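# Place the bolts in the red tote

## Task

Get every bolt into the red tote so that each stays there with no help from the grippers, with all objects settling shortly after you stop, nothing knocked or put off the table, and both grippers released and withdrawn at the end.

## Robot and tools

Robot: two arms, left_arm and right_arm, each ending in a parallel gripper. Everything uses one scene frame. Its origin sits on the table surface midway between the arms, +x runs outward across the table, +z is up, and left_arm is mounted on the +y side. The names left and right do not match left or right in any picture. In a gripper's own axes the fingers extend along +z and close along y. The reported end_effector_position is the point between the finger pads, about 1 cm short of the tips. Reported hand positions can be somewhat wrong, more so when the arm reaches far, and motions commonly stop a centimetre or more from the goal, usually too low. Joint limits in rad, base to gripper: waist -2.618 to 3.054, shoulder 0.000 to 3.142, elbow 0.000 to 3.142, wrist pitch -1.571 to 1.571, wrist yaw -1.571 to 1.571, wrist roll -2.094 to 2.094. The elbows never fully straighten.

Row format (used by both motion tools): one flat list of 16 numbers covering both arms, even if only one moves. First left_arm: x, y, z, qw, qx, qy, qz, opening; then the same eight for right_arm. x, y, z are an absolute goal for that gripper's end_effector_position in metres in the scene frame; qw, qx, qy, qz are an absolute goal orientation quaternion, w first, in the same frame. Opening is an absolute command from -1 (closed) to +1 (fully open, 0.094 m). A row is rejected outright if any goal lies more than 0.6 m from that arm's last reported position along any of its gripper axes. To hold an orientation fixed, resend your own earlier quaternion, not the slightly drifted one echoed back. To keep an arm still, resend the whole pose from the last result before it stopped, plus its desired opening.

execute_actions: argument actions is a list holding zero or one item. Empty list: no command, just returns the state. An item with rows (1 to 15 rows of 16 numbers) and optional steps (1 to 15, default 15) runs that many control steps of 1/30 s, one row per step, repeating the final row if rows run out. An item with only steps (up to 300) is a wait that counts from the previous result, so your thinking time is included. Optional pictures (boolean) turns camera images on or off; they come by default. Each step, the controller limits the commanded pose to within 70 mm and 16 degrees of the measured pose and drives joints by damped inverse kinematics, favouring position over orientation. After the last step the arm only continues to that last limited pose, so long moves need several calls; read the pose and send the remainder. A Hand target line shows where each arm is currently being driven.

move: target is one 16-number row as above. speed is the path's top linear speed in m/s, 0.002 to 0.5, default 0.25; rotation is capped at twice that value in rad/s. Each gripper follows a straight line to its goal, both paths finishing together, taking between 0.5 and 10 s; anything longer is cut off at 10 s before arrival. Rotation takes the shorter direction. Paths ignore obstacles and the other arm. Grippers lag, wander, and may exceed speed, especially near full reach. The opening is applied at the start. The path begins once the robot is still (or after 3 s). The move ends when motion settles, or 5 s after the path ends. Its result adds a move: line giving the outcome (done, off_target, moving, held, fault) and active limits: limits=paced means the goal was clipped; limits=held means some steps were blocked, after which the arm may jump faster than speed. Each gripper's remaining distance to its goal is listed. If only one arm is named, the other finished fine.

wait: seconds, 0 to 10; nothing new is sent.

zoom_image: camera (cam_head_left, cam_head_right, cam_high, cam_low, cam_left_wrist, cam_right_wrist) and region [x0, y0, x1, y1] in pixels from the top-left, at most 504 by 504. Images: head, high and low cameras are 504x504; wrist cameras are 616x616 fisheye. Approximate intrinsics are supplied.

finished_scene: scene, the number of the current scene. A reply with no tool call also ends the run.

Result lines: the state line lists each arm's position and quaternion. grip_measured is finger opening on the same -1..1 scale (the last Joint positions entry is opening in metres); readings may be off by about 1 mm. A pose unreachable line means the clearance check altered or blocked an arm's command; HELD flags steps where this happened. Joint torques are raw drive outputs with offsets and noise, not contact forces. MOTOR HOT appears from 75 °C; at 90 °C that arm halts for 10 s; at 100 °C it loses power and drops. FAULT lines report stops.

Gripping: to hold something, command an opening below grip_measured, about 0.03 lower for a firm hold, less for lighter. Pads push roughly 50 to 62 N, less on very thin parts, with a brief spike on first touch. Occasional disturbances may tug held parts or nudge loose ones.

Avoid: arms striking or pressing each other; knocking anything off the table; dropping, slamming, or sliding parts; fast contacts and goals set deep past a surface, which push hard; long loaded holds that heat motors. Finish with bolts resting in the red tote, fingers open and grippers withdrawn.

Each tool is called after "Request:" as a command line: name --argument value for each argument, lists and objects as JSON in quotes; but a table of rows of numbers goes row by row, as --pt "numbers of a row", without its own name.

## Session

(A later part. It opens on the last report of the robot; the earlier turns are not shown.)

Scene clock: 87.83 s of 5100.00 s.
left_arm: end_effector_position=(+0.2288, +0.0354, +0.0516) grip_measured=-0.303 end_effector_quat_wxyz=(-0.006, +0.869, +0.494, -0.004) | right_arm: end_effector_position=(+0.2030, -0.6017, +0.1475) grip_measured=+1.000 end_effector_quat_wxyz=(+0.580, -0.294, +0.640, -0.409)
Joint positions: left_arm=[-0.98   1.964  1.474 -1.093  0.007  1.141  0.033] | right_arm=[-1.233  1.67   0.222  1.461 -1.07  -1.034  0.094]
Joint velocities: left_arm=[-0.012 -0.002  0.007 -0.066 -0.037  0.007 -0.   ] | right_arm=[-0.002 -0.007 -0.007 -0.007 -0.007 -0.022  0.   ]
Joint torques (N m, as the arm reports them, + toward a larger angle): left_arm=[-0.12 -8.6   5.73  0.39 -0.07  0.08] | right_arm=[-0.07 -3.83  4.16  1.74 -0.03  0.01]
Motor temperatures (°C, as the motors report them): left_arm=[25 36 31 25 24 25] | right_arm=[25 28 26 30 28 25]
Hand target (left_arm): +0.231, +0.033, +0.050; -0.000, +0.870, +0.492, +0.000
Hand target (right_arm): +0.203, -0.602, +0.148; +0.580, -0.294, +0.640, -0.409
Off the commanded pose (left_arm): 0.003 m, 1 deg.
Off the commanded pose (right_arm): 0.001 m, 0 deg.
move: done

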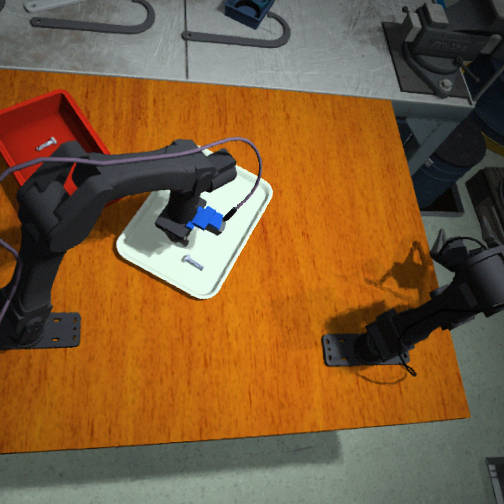

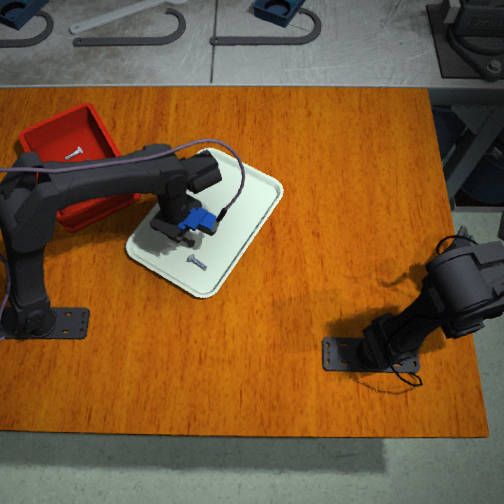

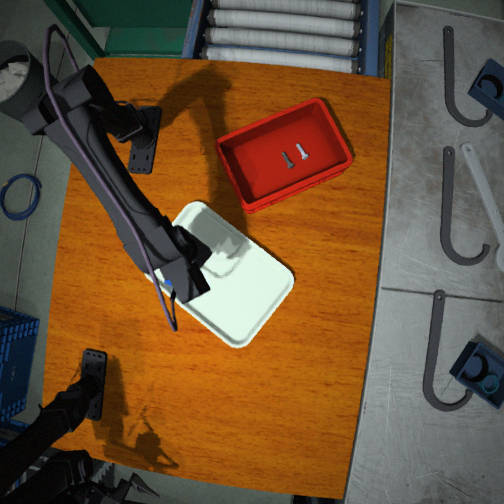

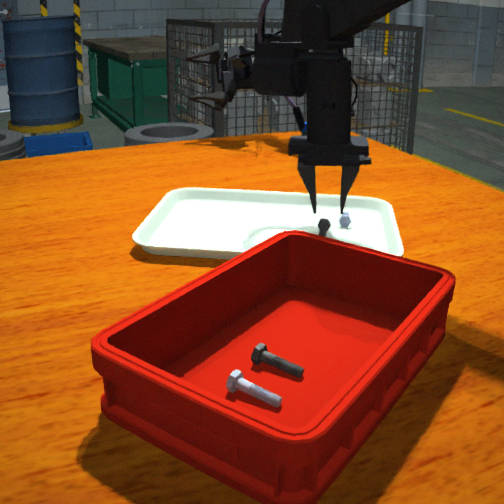

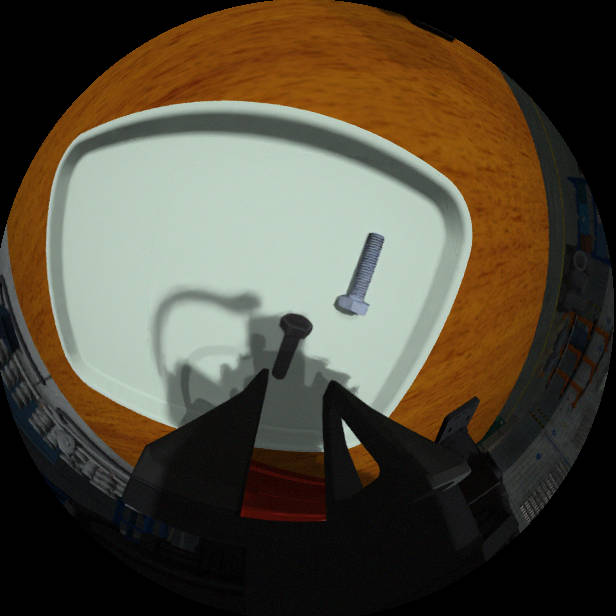

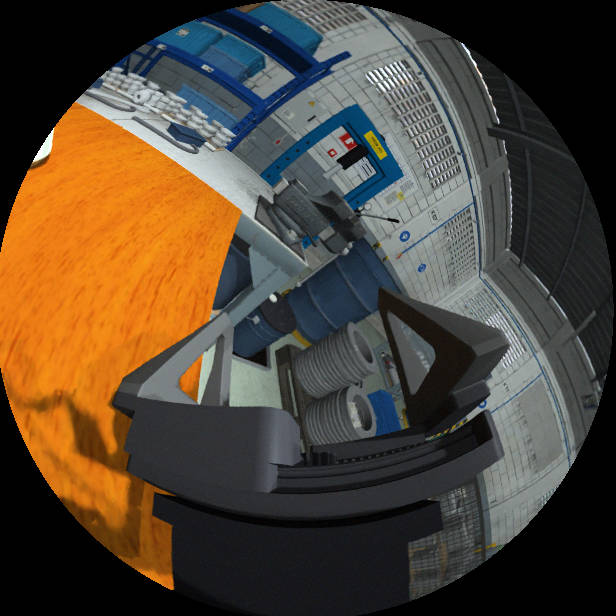

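Request:
move --target '[0.2355,0.031,0.03,0,0.895,0.446,0,-0.3,0.203,-0.602,0.148,0.58,-0.294,0.64,-0.409,1]' --speed 0.05

Request:
move --target '[0.2355,0.031,0.013,0,0.895,0.446,0,-0.3,0.203,-0.602,0.148,0.58,-0.294,0.64,-0.409,1]' --speed 0.03

Request:
move --target '[0.2355,0.031,0.013,0,0.895,0.446,0,-0.88,0.203,-0.602,0.148,0.58,-0.294,0.64,-0.409,1]'

Scene clock: 96.10 s of 5100.00 s.
left_arm: end_effector_position=(+0.2325, +0.0299, +0.0356) grip_measured=-0.303 end_effector_quat_wxyz=(+0.000, +0.894, +0.447, -0.003) | right_arm: end_effector_position=(+0.2030, -0.6017, +0.1475) grip_measured=+1.000 end_effector_quat_wxyz=(+0.580, -0.294, +0.640, -0.409)
Joint positions: left_arm=[-0.98   1.995  1.452 -1.028  0.007  1.248  0.033] | right_arm=[-1.233  1.67   0.222  1.461 -1.07  -1.034  0.094]
Joint velocities: left_arm=[-0.002  0.017 -0.012  0.037 -0.095  0.066 -0.001] | right_arm=[-0.002  0.007  0.002  0.037  0.051  0.066  0.   ]
Joint torques (N m, as the arm reports them, + toward a larger angle): left_arm=[ 0.29 -8.14  5.43  0.41 -0.09  0.05] | right_arm=[ 0.01 -3.9   4.04  1.74  0.    0.01]
Motor temperatures (°C, as the motors report them): left_arm=[25 36 31 25 24 25] | right_arm=[25 28 26 31 28 25]
Hand target (left_arm): +0.236, +0.031, +0.030; +0.000, +0.895, +0.446, +0.000
Hand target (right_arm): +0.203, -0.602, +0.148; +0.580, -0.294, +0.640, -0.409
Off the commanded pose (left_arm): 0.006 m, 0 deg.
Off the commanded pose (right_arm): 0.001 m, 0 deg.
After step 90, 3.90 s passed at rest.
move: done

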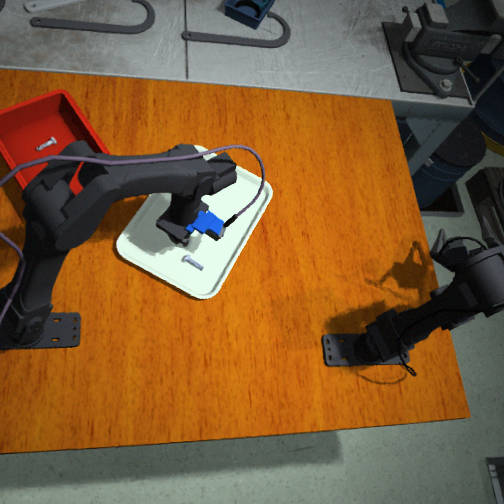

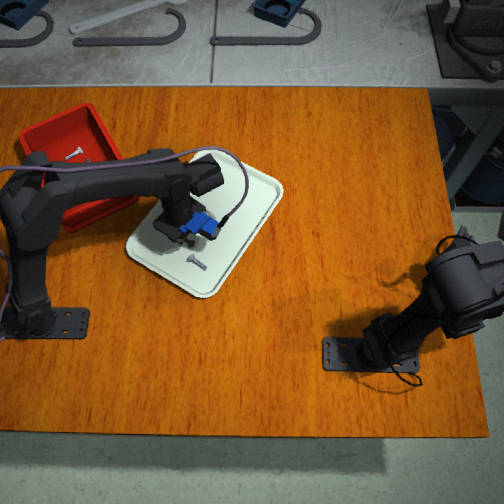

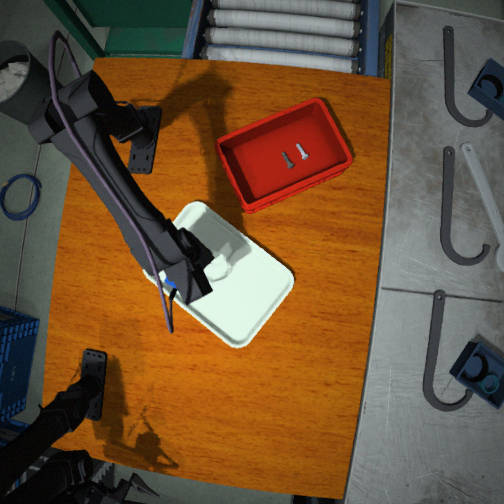

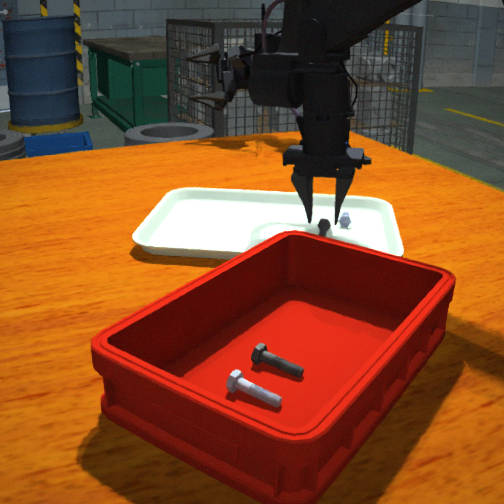

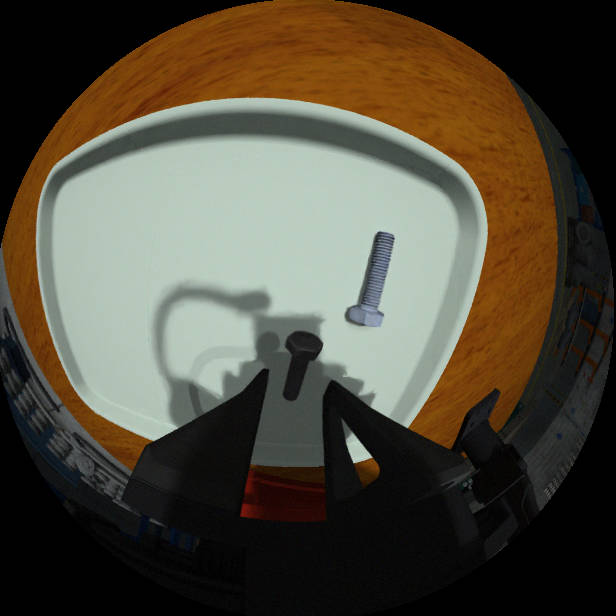

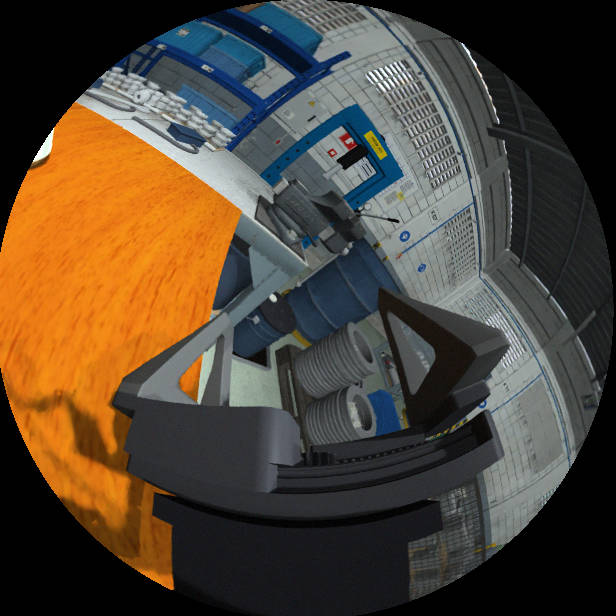

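Scene clock: 97.13 s of 5100.00 s.
left_arm: end_effector_position=(+0.2321, +0.0306, +0.0177) grip_measured=-0.303 end_effector_quat_wxyz=(-0.002, +0.895, +0.446, -0.004) | right_arm: end_effector_position=(+0.2030, -0.6017, +0.1475) grip_measured=+1.000 end_effector_quat_wxyz=(+0.580, -0.294, +0.640, -0.409)
Joint positions: left_arm=[-0.98   2.019  1.412 -0.97   0.007  1.25   0.033] | right_arm=[-1.233  1.67   0.222  1.461 -1.07  -1.034  0.094]
Joint velocities: left_arm=[-0.007 -0.027 -0.002  0.007  0.007 -0.066 -0.001] | right_arm=[ 0.007  0.007 -0.007  0.022 -0.066  0.007  0.   ]
Joint torques (N m, as the arm reports them, + toward a larger angle): left_arm=[ 0.36 -8.38  5.31  0.43 -0.09  0.03] | right_arm=[-0.02 -3.84  4.1   1.72 -0.01  0.  ]
Motor temperatures (°C, as the motors report them): left_arm=[25 36 31 25 24 25] | right_arm=[25 28 26 31 28 25]
Hand target (left_arm): +0.236, +0.031, +0.013; -0.000, +0.895, +0.446, -0.000
Hand target (right_arm): +0.203, -0.602, +0.148; +0.580, -0.294, +0.640, -0.409
Off the commanded pose (left_arm): 0.006 m, 1 deg.
Off the commanded pose (right_arm): 0.001 m, 0 deg.
move: done

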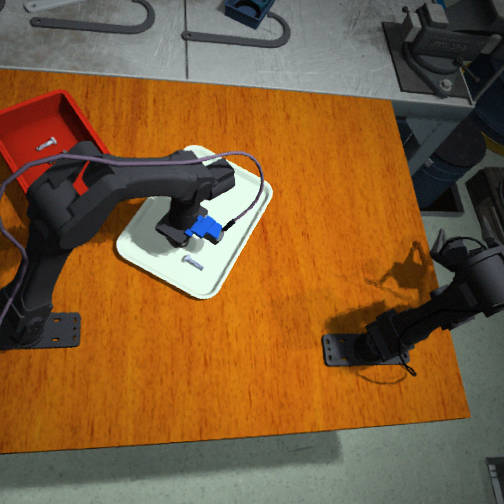

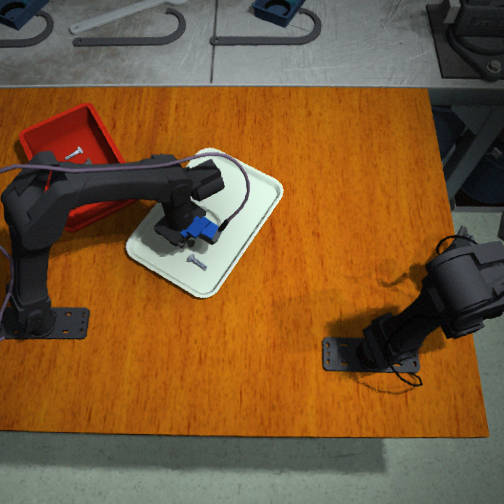

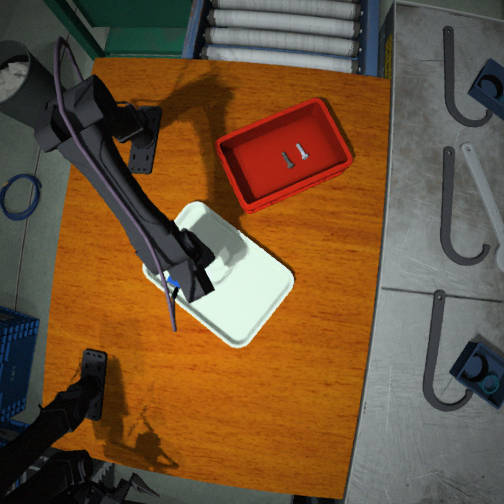

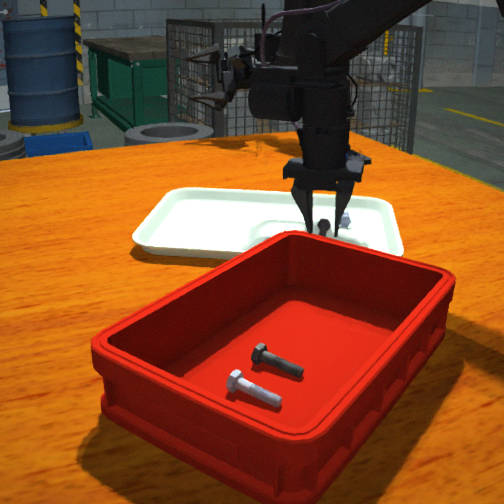

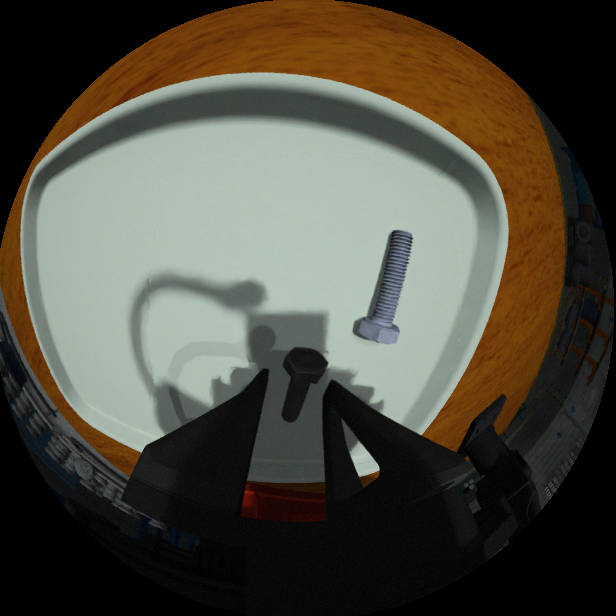

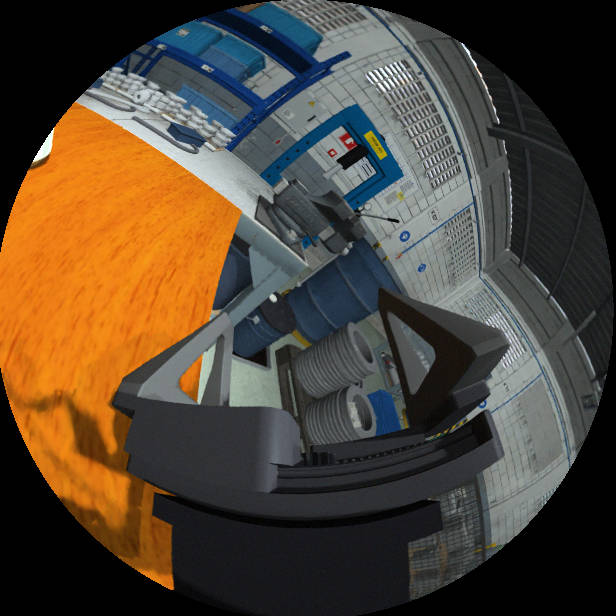

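Scene clock: 97.83 s of 5100.00 s.
left_arm: end_effector_position=(+0.2328, +0.0297, +0.0177) grip_measured=-0.858 end_effector_quat_wxyz=(-0.000, +0.895, +0.446, -0.003) | right_arm: end_effector_position=(+0.2030, -0.6017, +0.1475) grip_measured=+1.000 end_effector_quat_wxyz=(+0.580, -0.294, +0.640, -0.409)
Joint positions: left_arm=[-0.98   2.019  1.412 -0.965  0.006  1.25   0.007] | right_arm=[-1.233  1.67   0.222  1.461 -1.07  -1.034  0.094]
Joint velocities: left_arm=[-0.002 -0.022 -0.017 -0.051  0.081 -0.022  0.   ] | right_arm=[-0.012 -0.007 -0.002  0.007  0.007  0.022  0.   ]
Joint torques (N m, as the arm reports them, + toward a larger angle): left_arm=[ 0.47 -8.34  5.37  0.45 -0.07  0.04] | right_arm=[-0.05 -3.84  4.06  1.73 -0.01 -0.01]
Motor temperatures (°C, as the motors report them): left_arm=[25 36 31 25 24 25] | right_arm=[25 28 26 31 28 25]
Hand target (left_arm): +0.235, +0.031, +0.013; -0.000, +0.895, +0.446, +0.000
Hand target (right_arm): +0.203, -0.602, +0.148; +0.580, -0.294, +0.640, -0.409
Off the commanded pose (left_arm): 0.006 m, 0 deg.
Off the commanded pose (right_arm): 0.001 m, 0 deg.
move: done

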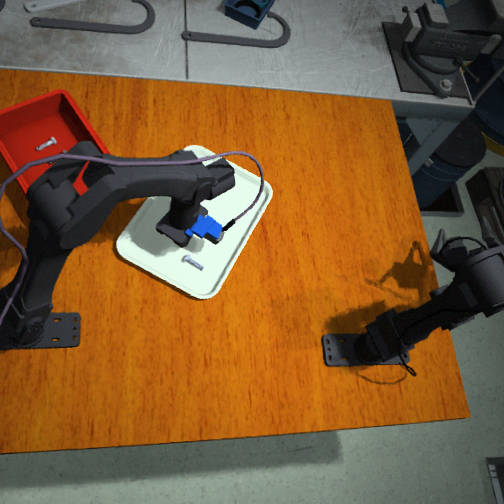

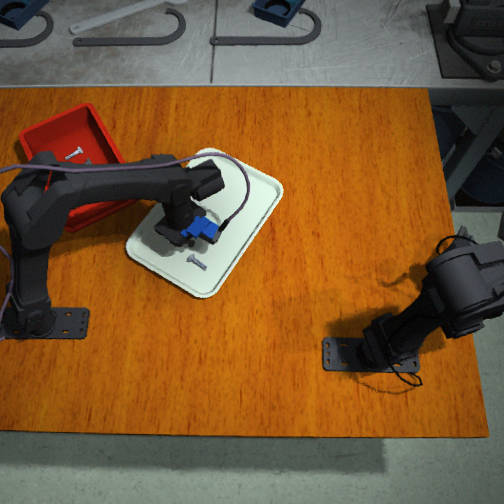

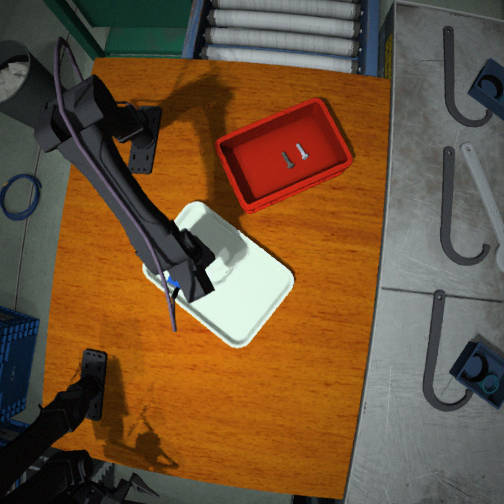

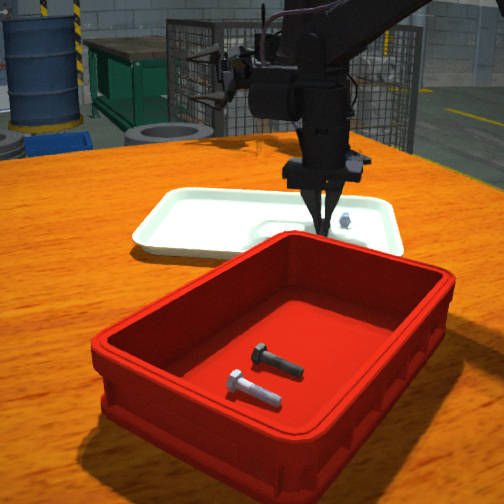

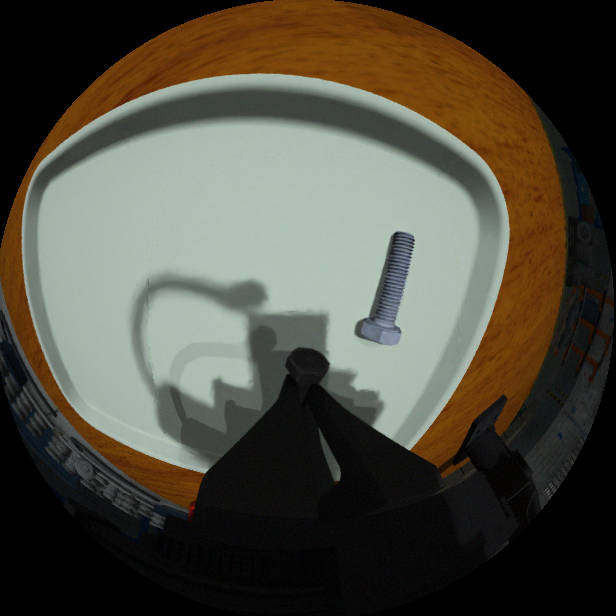

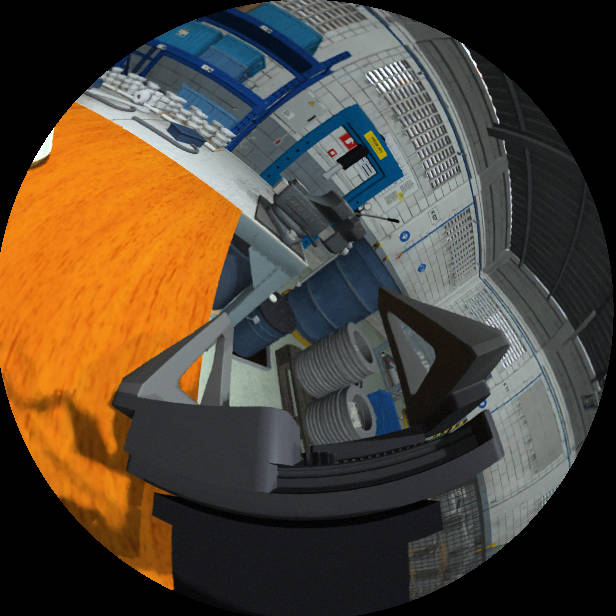

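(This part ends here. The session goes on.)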